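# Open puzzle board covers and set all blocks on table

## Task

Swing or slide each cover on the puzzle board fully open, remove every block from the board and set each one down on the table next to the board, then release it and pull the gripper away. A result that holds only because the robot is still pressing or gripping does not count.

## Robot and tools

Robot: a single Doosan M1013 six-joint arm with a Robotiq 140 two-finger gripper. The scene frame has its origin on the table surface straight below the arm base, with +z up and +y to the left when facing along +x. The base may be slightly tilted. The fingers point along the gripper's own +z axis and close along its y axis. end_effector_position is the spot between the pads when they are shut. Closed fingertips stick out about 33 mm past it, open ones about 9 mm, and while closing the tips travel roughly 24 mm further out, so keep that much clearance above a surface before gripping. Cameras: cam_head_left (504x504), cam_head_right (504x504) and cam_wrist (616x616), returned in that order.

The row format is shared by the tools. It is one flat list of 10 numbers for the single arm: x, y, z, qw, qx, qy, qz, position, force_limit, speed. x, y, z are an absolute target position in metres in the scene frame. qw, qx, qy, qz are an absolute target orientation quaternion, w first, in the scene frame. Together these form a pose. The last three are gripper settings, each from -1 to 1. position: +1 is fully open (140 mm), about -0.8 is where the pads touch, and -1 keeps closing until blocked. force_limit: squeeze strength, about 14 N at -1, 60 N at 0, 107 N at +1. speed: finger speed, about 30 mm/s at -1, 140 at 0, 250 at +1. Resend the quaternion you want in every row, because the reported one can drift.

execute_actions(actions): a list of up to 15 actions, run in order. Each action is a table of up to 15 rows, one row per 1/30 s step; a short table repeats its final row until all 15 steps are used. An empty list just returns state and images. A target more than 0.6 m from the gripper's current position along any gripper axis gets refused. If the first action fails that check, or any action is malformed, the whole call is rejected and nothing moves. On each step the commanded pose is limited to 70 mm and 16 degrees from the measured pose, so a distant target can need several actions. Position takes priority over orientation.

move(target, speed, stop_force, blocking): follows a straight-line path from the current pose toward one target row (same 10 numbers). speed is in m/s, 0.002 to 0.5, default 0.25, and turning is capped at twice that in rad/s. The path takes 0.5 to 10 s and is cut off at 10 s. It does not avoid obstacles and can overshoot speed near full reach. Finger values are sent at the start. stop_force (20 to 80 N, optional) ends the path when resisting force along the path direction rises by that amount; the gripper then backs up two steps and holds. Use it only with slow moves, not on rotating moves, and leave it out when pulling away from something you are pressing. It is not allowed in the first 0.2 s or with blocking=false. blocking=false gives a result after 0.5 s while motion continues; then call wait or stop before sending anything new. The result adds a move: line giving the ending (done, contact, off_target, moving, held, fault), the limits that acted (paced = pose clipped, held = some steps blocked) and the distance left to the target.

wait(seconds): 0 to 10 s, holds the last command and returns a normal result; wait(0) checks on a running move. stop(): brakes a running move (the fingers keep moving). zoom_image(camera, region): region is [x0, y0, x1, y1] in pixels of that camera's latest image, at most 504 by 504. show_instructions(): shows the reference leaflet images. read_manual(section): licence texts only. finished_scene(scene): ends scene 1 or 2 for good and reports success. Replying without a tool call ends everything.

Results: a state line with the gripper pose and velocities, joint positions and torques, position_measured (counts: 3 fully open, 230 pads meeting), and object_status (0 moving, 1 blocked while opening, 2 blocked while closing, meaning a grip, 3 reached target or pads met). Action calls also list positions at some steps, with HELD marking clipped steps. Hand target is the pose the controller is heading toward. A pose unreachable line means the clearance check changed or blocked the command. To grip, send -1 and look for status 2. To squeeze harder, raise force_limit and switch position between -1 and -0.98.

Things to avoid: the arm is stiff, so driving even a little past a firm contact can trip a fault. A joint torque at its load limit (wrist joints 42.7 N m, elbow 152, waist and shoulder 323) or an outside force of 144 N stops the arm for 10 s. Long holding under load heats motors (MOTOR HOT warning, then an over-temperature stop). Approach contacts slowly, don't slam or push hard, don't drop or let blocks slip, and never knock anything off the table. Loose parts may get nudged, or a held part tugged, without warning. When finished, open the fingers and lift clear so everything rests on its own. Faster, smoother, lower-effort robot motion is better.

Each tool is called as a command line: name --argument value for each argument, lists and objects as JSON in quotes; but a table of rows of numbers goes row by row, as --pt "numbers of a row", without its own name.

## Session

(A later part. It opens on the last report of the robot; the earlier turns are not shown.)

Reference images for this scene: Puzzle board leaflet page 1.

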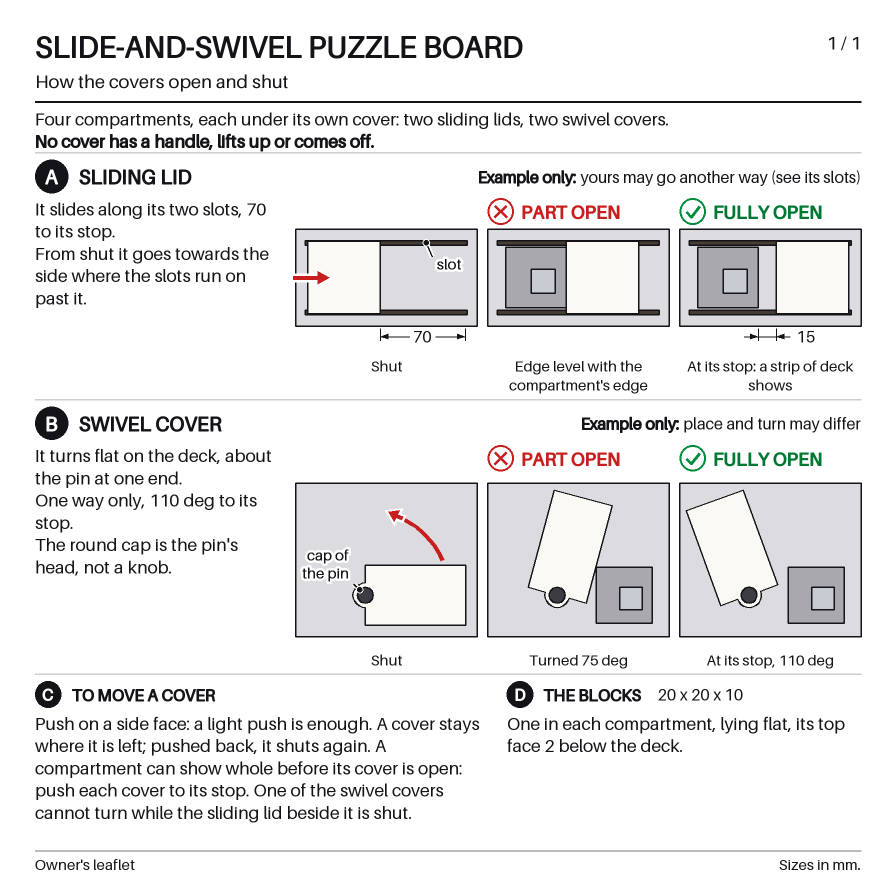

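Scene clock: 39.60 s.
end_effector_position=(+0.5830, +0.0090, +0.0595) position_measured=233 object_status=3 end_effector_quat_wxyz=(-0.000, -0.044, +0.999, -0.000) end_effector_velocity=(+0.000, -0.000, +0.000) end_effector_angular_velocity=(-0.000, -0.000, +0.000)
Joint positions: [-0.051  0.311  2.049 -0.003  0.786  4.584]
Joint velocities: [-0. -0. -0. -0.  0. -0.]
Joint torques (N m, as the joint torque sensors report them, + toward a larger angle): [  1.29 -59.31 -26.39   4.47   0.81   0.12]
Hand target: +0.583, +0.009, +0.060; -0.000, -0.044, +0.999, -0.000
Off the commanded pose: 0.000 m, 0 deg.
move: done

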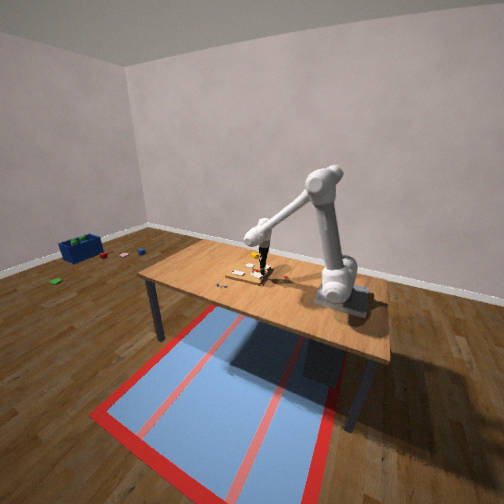

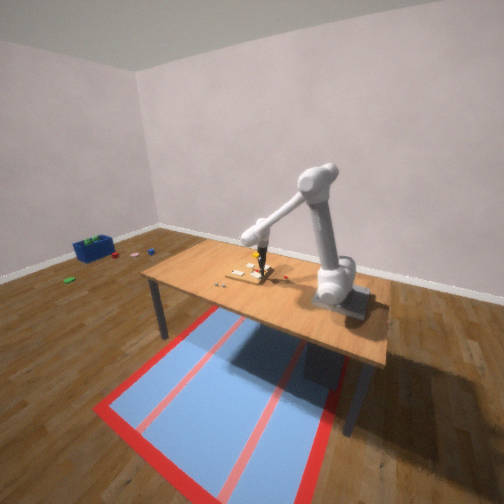

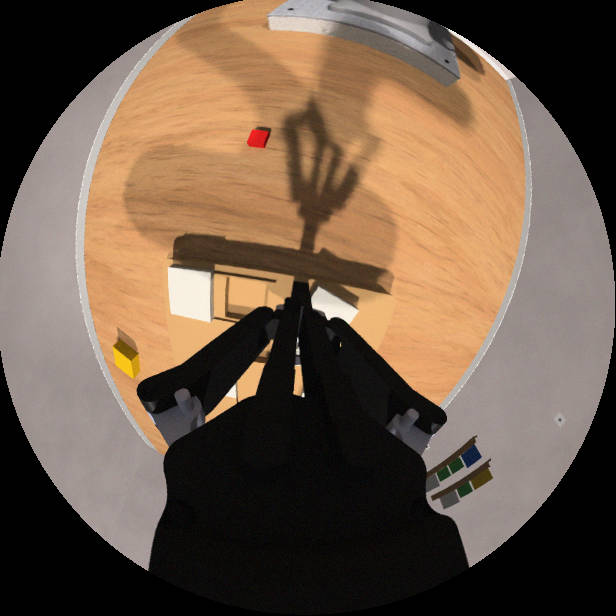

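At stop. Lid B.

move --target '[0.68,-0.083,0.0595,0,-0.044,0.999,0,-1,0,0]' --speed 0.1

move --target '[0.765,-0.076,0.0595,0,-0.044,0.999,0,-1,0,0]' --speed 0.03

zoom_image --camera "cam_wrist" --region '[230,180,430,330]'

Scene clock: 41.37 s.
end_effector_position=(+0.6800, -0.0830, +0.0594) position_measured=233 object_status=3 end_effector_quat_wxyz=(+0.000, -0.044, +0.999, +0.000) end_effector_velocity=(-0.000, -0.000, -0.000) end_effector_angular_velocity=(+0.000, +0.001, -0.003)
Joint positions: [-0.179  0.441  1.848 -0.004  0.857  4.456]
Joint velocities: [-0.001  0.     0.     0.     0.     0.002]
Joint torques (N m, as the joint torque sensors report them, + toward a larger angle): [ -0.75 -71.81 -29.65   3.08   0.23  -0.12]
Hand target: +0.680, -0.083, +0.059; +0.000, -0.044, +0.999, +0.000
Off the commanded pose: 0.000 m, 0 deg.
move: done

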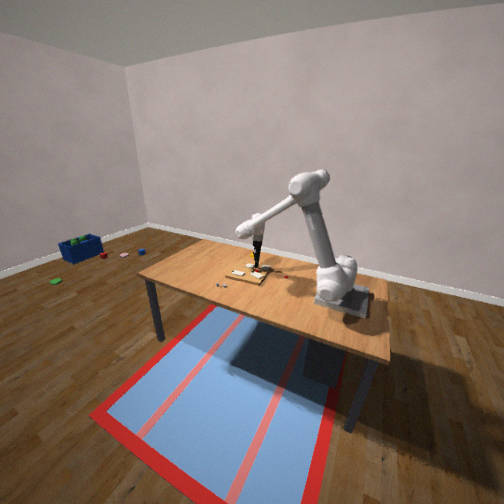

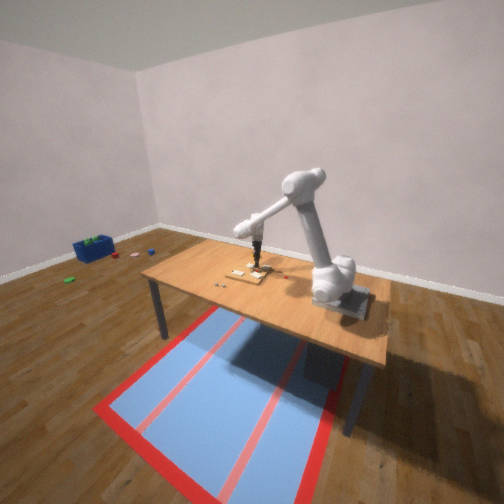

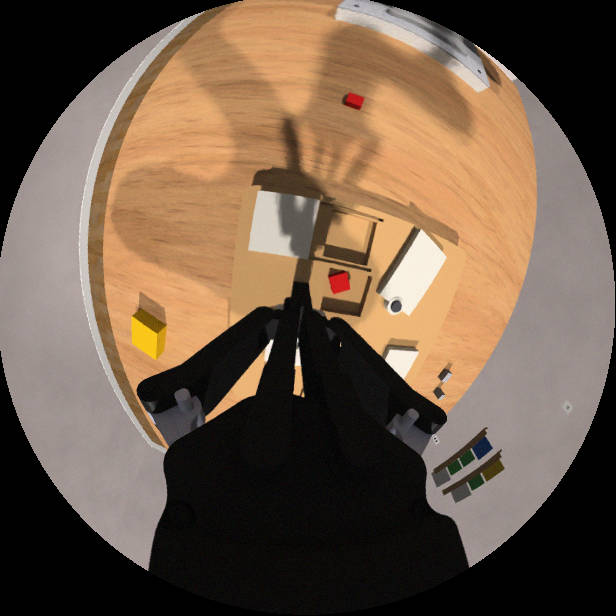

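Scene clock: 44.43 s.
end_effector_position=(+0.7650, -0.0759, +0.0594) position_measured=233 object_status=3 end_effector_quat_wxyz=(-0.000, -0.044, +0.999, +0.000) end_effector_velocity=(-0.001, -0.001, -0.001) end_effector_angular_velocity=(+0.000, +0.002, -0.001)
Joint positions: [-0.151  0.548  1.669 -0.003  0.929  4.484]
Joint velocities: [-0.001 -0.     0.002 -0.    -0.    -0.   ]
Joint torques (N m, as the joint torque sensors report them, + toward a larger angle): [ -0.92 -84.94 -31.58   3.78  -0.1   -0.09]
Hand target: +0.765, -0.076, +0.059; -0.000, -0.044, +0.999, -0.000
Off the commanded pose: 0.000 m, 0 deg.
move: done

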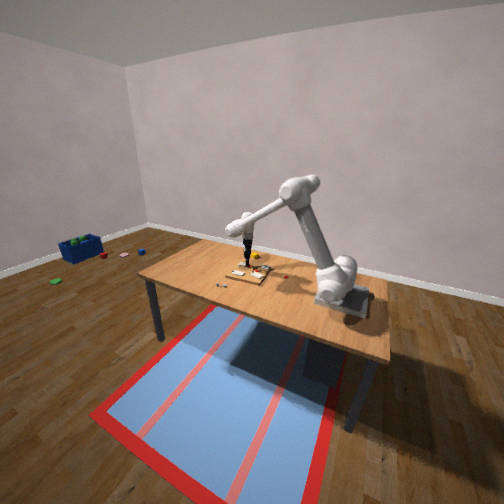

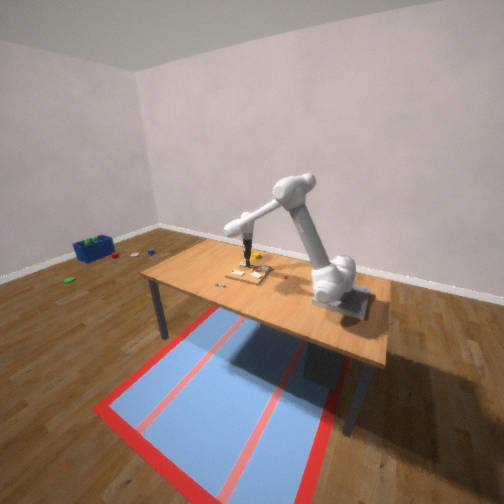

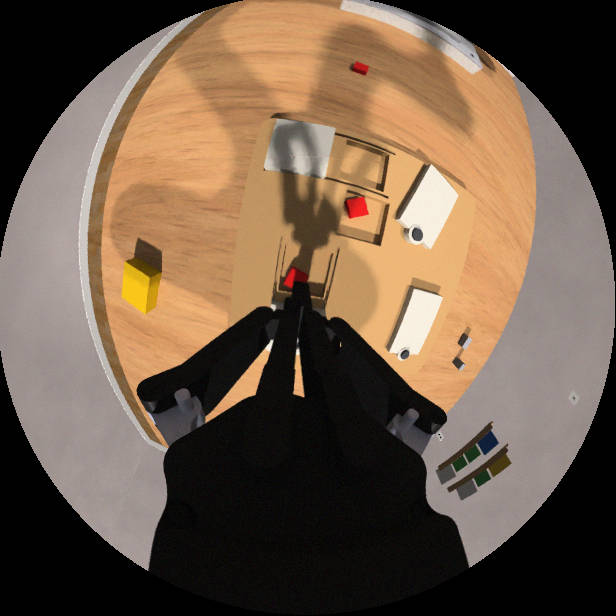

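Region (230, 180, 430, 330) of cam_wrist's 616x616 image, scaled by 2.520, with more detail than that image has; it fills the top 378 rows of this view, and the rest is white.

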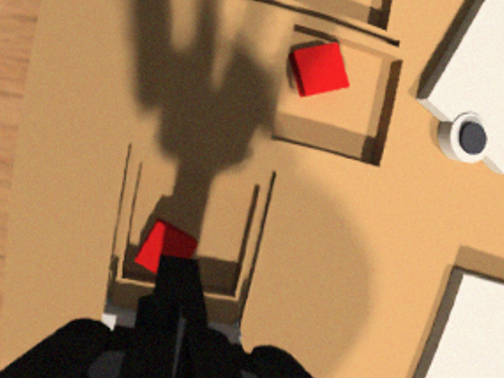

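Board yaw now about 3°.

move --target '[0.770,-0.076,0.0595,0,-0.044,0.999,0,-1,0,0]' --speed 0.01

move --target '[0.746,-0.076,0.063,0,-0.026,1,0,-0.45,0,-0.5]' --speed 0.05

zoom_image --camera "cam_wrist" --region '[230,230,380,330]'

Scene clock: 45.30 s.
end_effector_position=(+0.7700, -0.0760, +0.0595) position_measured=233 object_status=3 end_effector_quat_wxyz=(-0.000, -0.044, +0.999, -0.000) end_effector_velocity=(+0.001, +0.001, +0.000) end_effector_angular_velocity=(-0.000, -0.000, +0.000)
Joint positions: [-0.15   0.555  1.658 -0.003  0.933  4.485]
Joint velocities: [ 0.001  0.    -0.001 -0.     0.     0.001]
Joint torques (N m, as the joint torque sensors report them, + toward a larger angle): [ -2.17 -83.77 -36.56   3.45  -2.43   0.17]
Hand target: +0.770, -0.076, +0.059; -0.000, -0.044, +0.999, +0.000
Off the commanded pose: 0.000 m, 0 deg.
move: done

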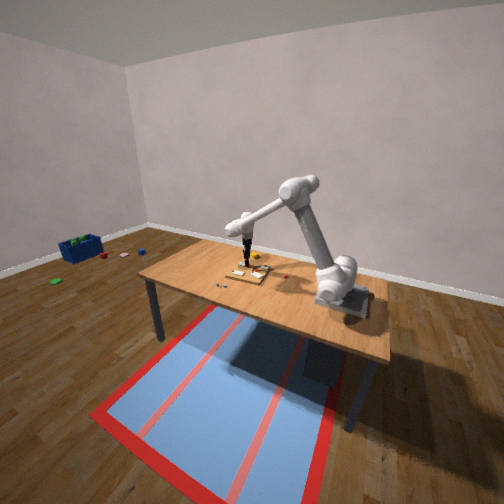

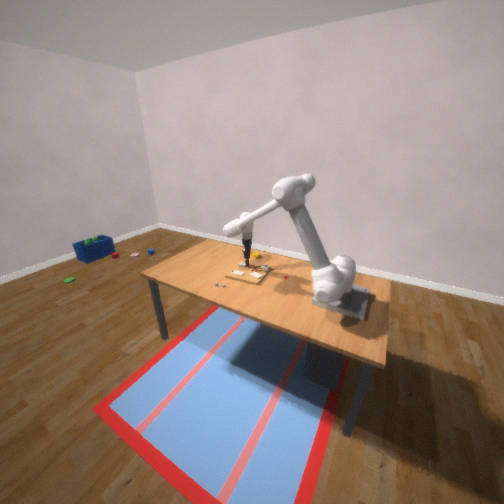

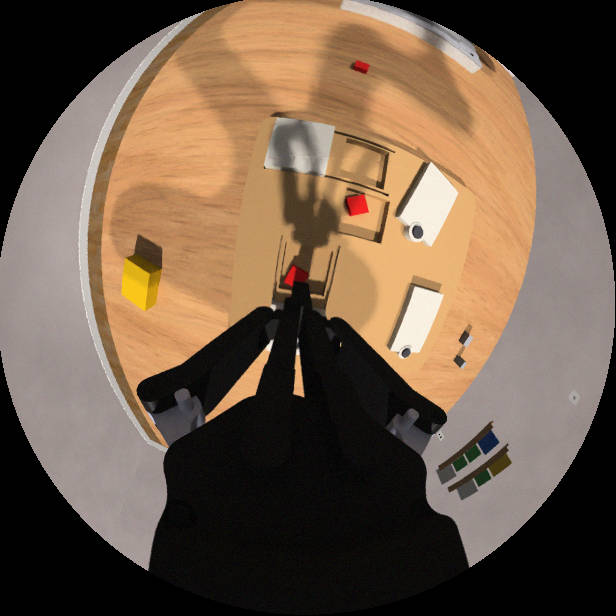

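Scene clock: 46.07 s.
end_effector_position=(+0.7460, -0.0760, +0.0630) position_measured=186 object_status=3 end_effector_quat_wxyz=(+0.000, -0.026, +1.000, +0.000) end_effector_velocity=(-0.001, +0.000, -0.001) end_effector_angular_velocity=(+0.000, +0.001, +0.000)
Joint positions: [-0.154  0.52   1.708 -0.003  0.917  4.516]
Joint velocities: [-0.    -0.     0.001  0.    -0.001 -0.001]
Joint torques (N m, as the joint torque sensors report them, + toward a larger angle): [ -4.12 -80.79 -30.77   3.86   0.22   0.18]
Hand target: +0.746, -0.076, +0.063; +0.000, -0.026, +1.000, +0.000
Off the commanded pose: 0.000 m, 0 deg.
move: done

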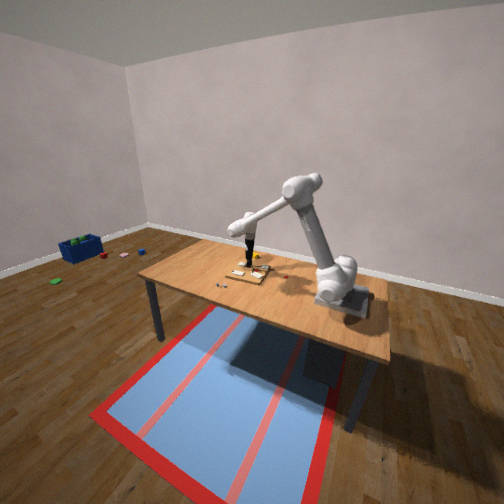

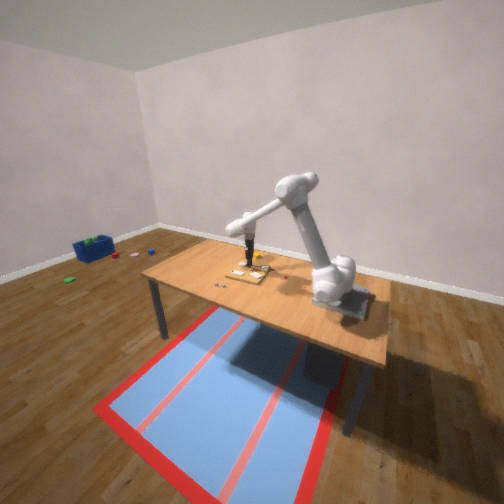

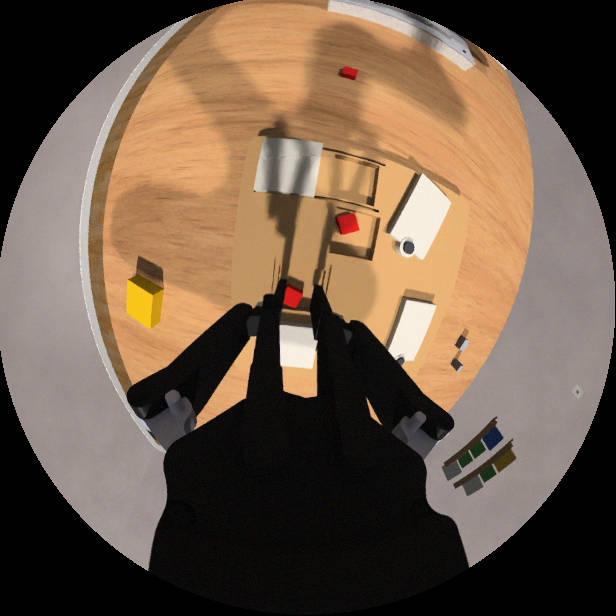

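Region (230, 230, 380, 330) of cam_wrist's 616x616 image, scaled by 3.360, with more detail than that image has.

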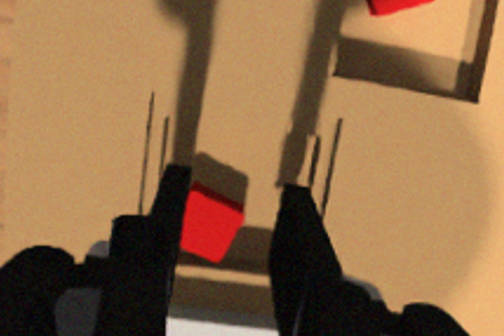

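move --target '[0.748,-0.084,0.059,0,0.122,0.992,0,-1,0,0]' --speed 0.1

move --target '[0.748,-0.084,0.053,0,0.122,0.992,0,-1,0,0]' --speed 0.005 --stop_force 20

move --target '[0.741,-0.0775,0.0548,0,-0.04,0.999,0,-1,0,0]' --speed 0.08

move --target '[0.741,-0.0775,0.063,0,-0.04,0.999,0,-1,0,0]' --speed 0.04

move --target '[0.741,-0.0775,0.063,0,-0.04,0.999,0,-0.48,0,0]'

zoom_image --camera "cam_wrist" --region '[230,230,380,330]'

Scene clock: 48.07 s.
end_effector_position=(+0.7480, -0.0840, +0.0590) position_measured=233 object_status=3 end_effector_quat_wxyz=(+0.000, +0.122, +0.993, +0.000) end_effector_velocity=(-0.000, -0.000, -0.000) end_effector_angular_velocity=(-0.000, +0.000, -0.001)
Joint positions: [-0.165  0.528  1.704 -0.003  0.913  4.803]
Joint velocities: [-0.    -0.     0.    -0.001 -0.     0.001]
Joint torques (N m, as the joint torque sensors report them, + toward a larger angle): [ -1.11 -81.78 -32.14   3.52   0.42   0.34]
Hand target: +0.748, -0.084, +0.059; +0.000, +0.122, +0.993, +0.000
Off the commanded pose: 0.000 m, 0 deg.
move: done

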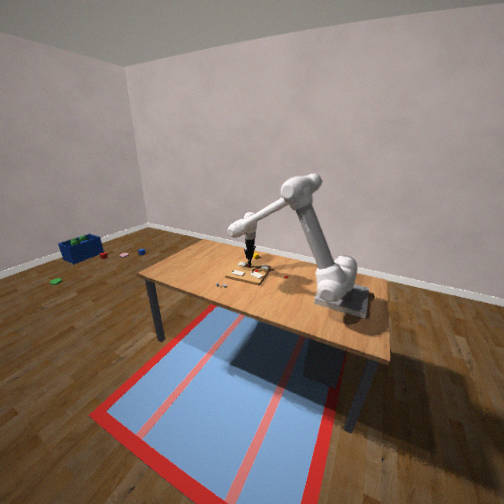

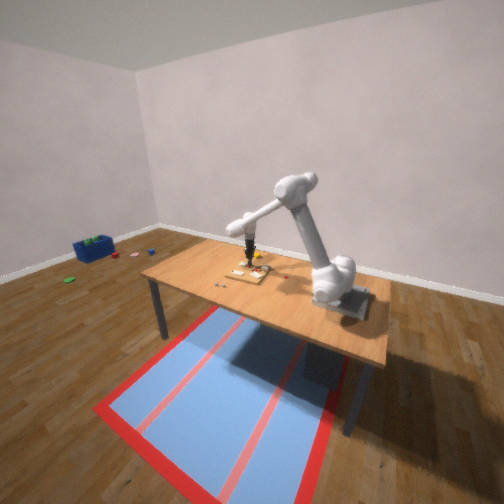

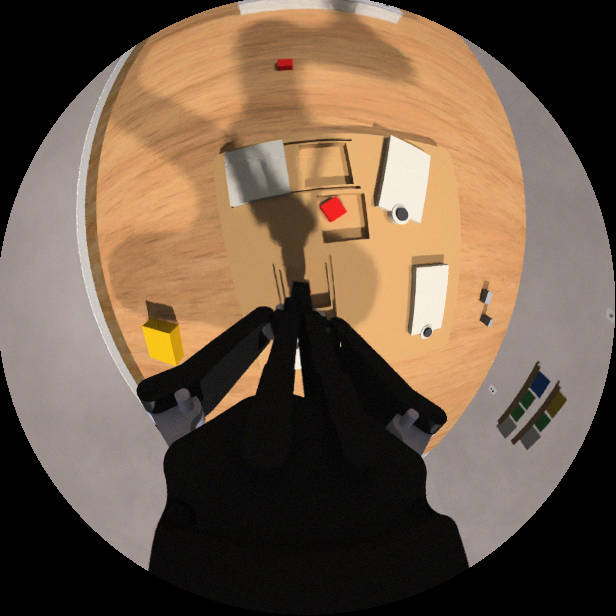

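Scene clock: 49.27 s.
end_effector_position=(+0.7479, -0.0840, +0.0546) position_measured=233 object_status=3 end_effector_quat_wxyz=(-0.000, +0.122, +0.993, -0.000) end_effector_velocity=(-0.000, -0.000, +0.001) end_effector_angular_velocity=(-0.000, +0.000, +0.000)
Joint positions: [-0.165  0.532  1.707 -0.003  0.906  4.803]
Joint velocities: [-0.    -0.001 -0.    -0.     0.001 -0.   ]
Joint torques (N m, as the joint torque sensors report them, + toward a larger angle): [ -1.91 -61.48 -21.69   3.58  -0.78   0.02]
Hand target: +0.748, -0.084, +0.055; +0.000, +0.122, +0.993, -0.000
Off the commanded pose: 0.002 m, 0 deg.
move: contact

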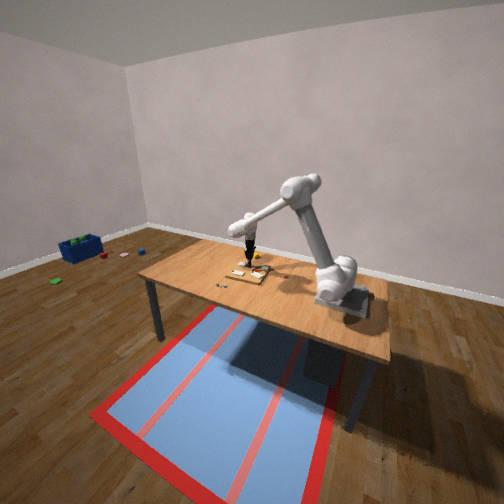

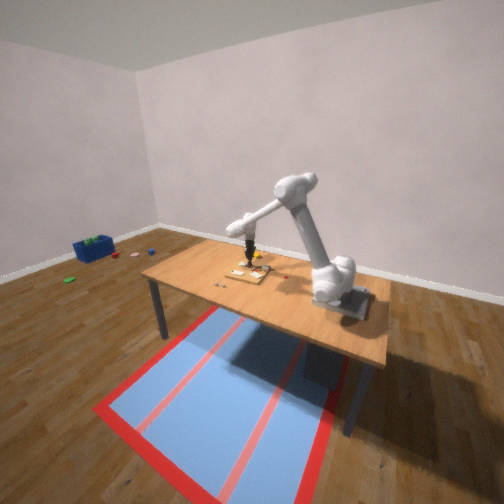

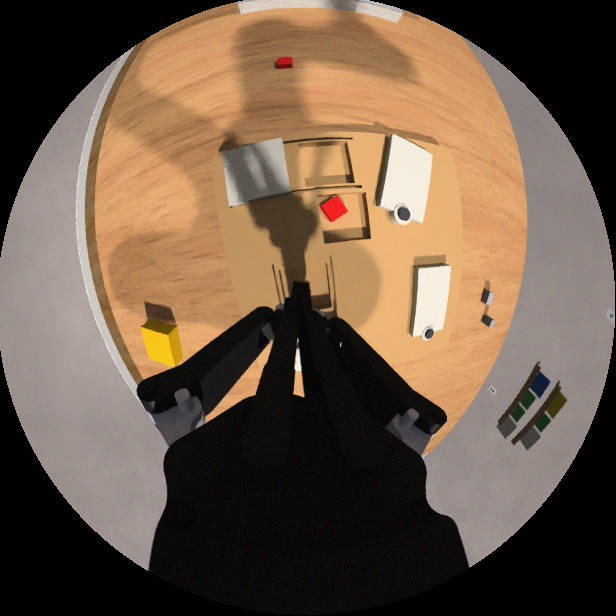

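Scene clock: 51.53 s.
end_effector_position=(+0.7410, -0.0775, +0.0548) position_measured=233 object_status=3 end_effector_quat_wxyz=(-0.000, -0.040, +0.999, -0.000) end_effector_velocity=(-0.000, +0.000, -0.000) end_effector_angular_velocity=(-0.000, -0.000, +0.001)
Joint positions: [-0.157  0.522  1.724 -0.003  0.9    4.485]
Joint velocities: [ 0.     0.     0.    -0.    -0.001 -0.001]
Joint torques (N m, as the joint torque sensors report them, + toward a larger angle): [  3.26 -68.03 -19.04   4.91   2.23  -0.05]
Hand target: +0.741, -0.078, +0.055; -0.000, -0.040, +0.999, -0.000
Off the commanded pose: 0.000 m, 0 deg.
move: done

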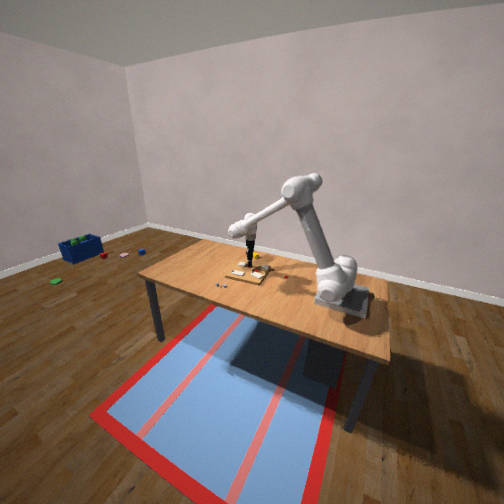

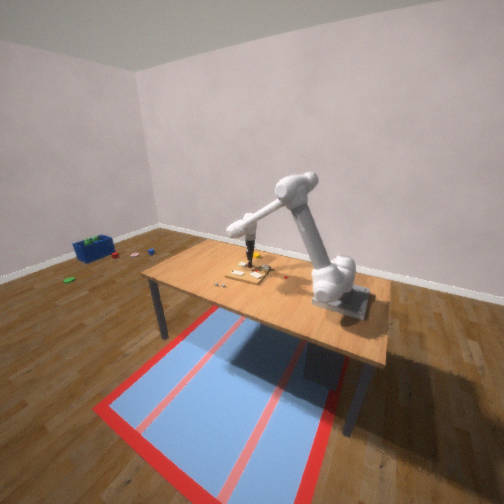

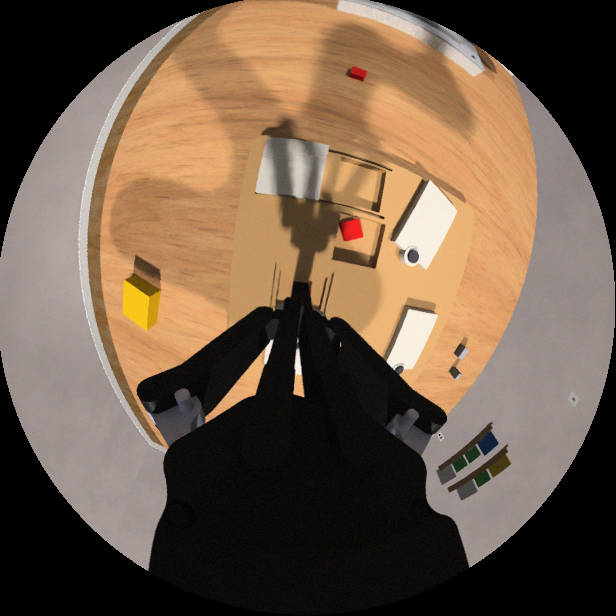

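Scene clock: 52.23 s.
end_effector_position=(+0.7410, -0.0775, +0.0630) position_measured=233 object_status=3 end_effector_quat_wxyz=(+0.000, -0.040, +0.999, +0.000) end_effector_velocity=(-0.001, -0.001, -0.000) end_effector_angular_velocity=(+0.000, +0.001, -0.003)
Joint positions: [-0.157  0.514  1.719 -0.003  0.913  4.485]
Joint velocities: [-0.001  0.     0.001 -0.     0.001  0.002]
Joint torques (N m, as the joint torque sensors report them, + toward a larger angle): [ -1.58 -78.75 -30.26   3.54   0.16   0.2 ]
Hand target: +0.741, -0.078, +0.063; +0.000, -0.040, +0.999, +0.000
Off the commanded pose: 0.000 m, 0 deg.
move: done

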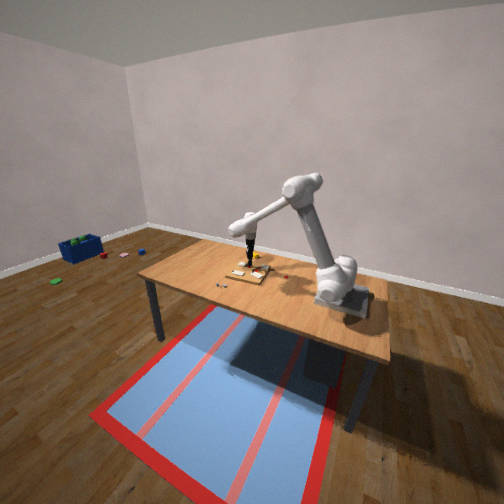

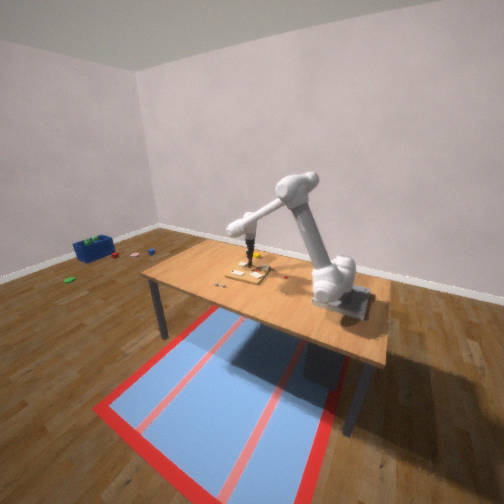

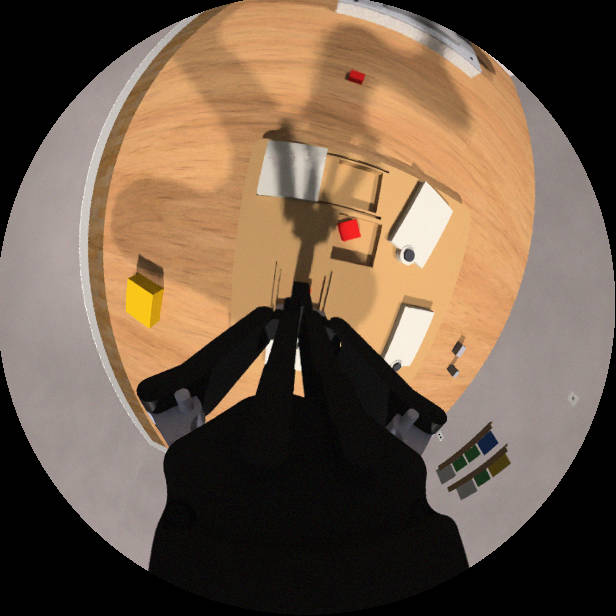

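Scene clock: 52.93 s.
end_effector_position=(+0.7410, -0.0775, +0.0630) position_measured=190 object_status=3 end_effector_quat_wxyz=(+0.000, -0.040, +0.999, +0.000) end_effector_velocity=(+0.001, +0.001, +0.000) end_effector_angular_velocity=(-0.000, -0.001, +0.001)
Joint positions: [-0.157  0.514  1.719 -0.003  0.913  4.485]
Joint velocities: [ 0.001  0.    -0.001 -0.    -0.    -0.   ]
Joint torques (N m, as the joint torque sensors report them, + toward a larger angle): [ -1.25 -80.51 -31.58   3.39   0.12   0.07]
Hand target: +0.741, -0.078, +0.063; -0.000, -0.040, +0.999, +0.000
Off the commanded pose: 0.000 m, 0 deg.
move: done

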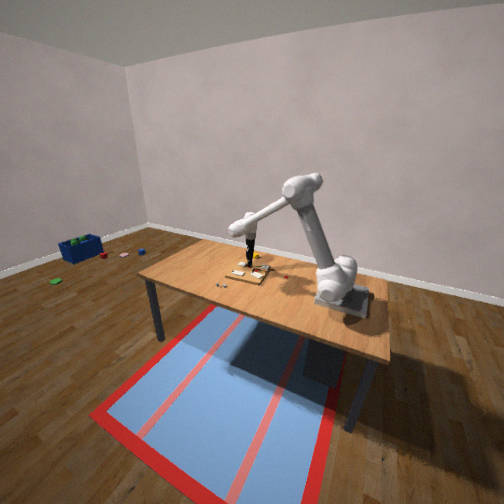

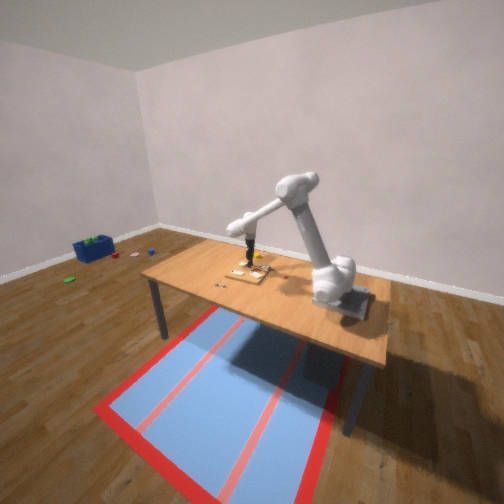

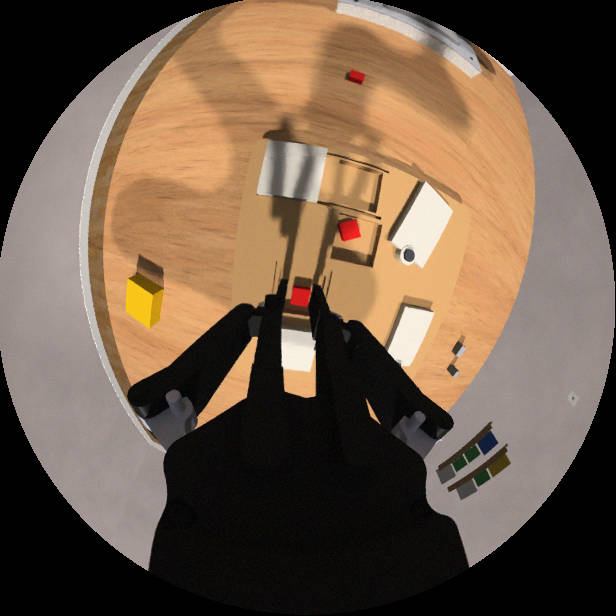

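Region (230, 230, 380, 330) of cam_wrist's 616x616 image, scaled by 3.360, with more detail than that image has.

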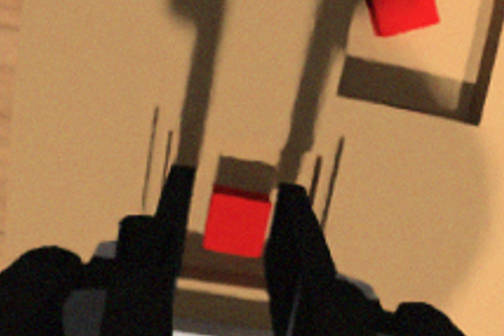

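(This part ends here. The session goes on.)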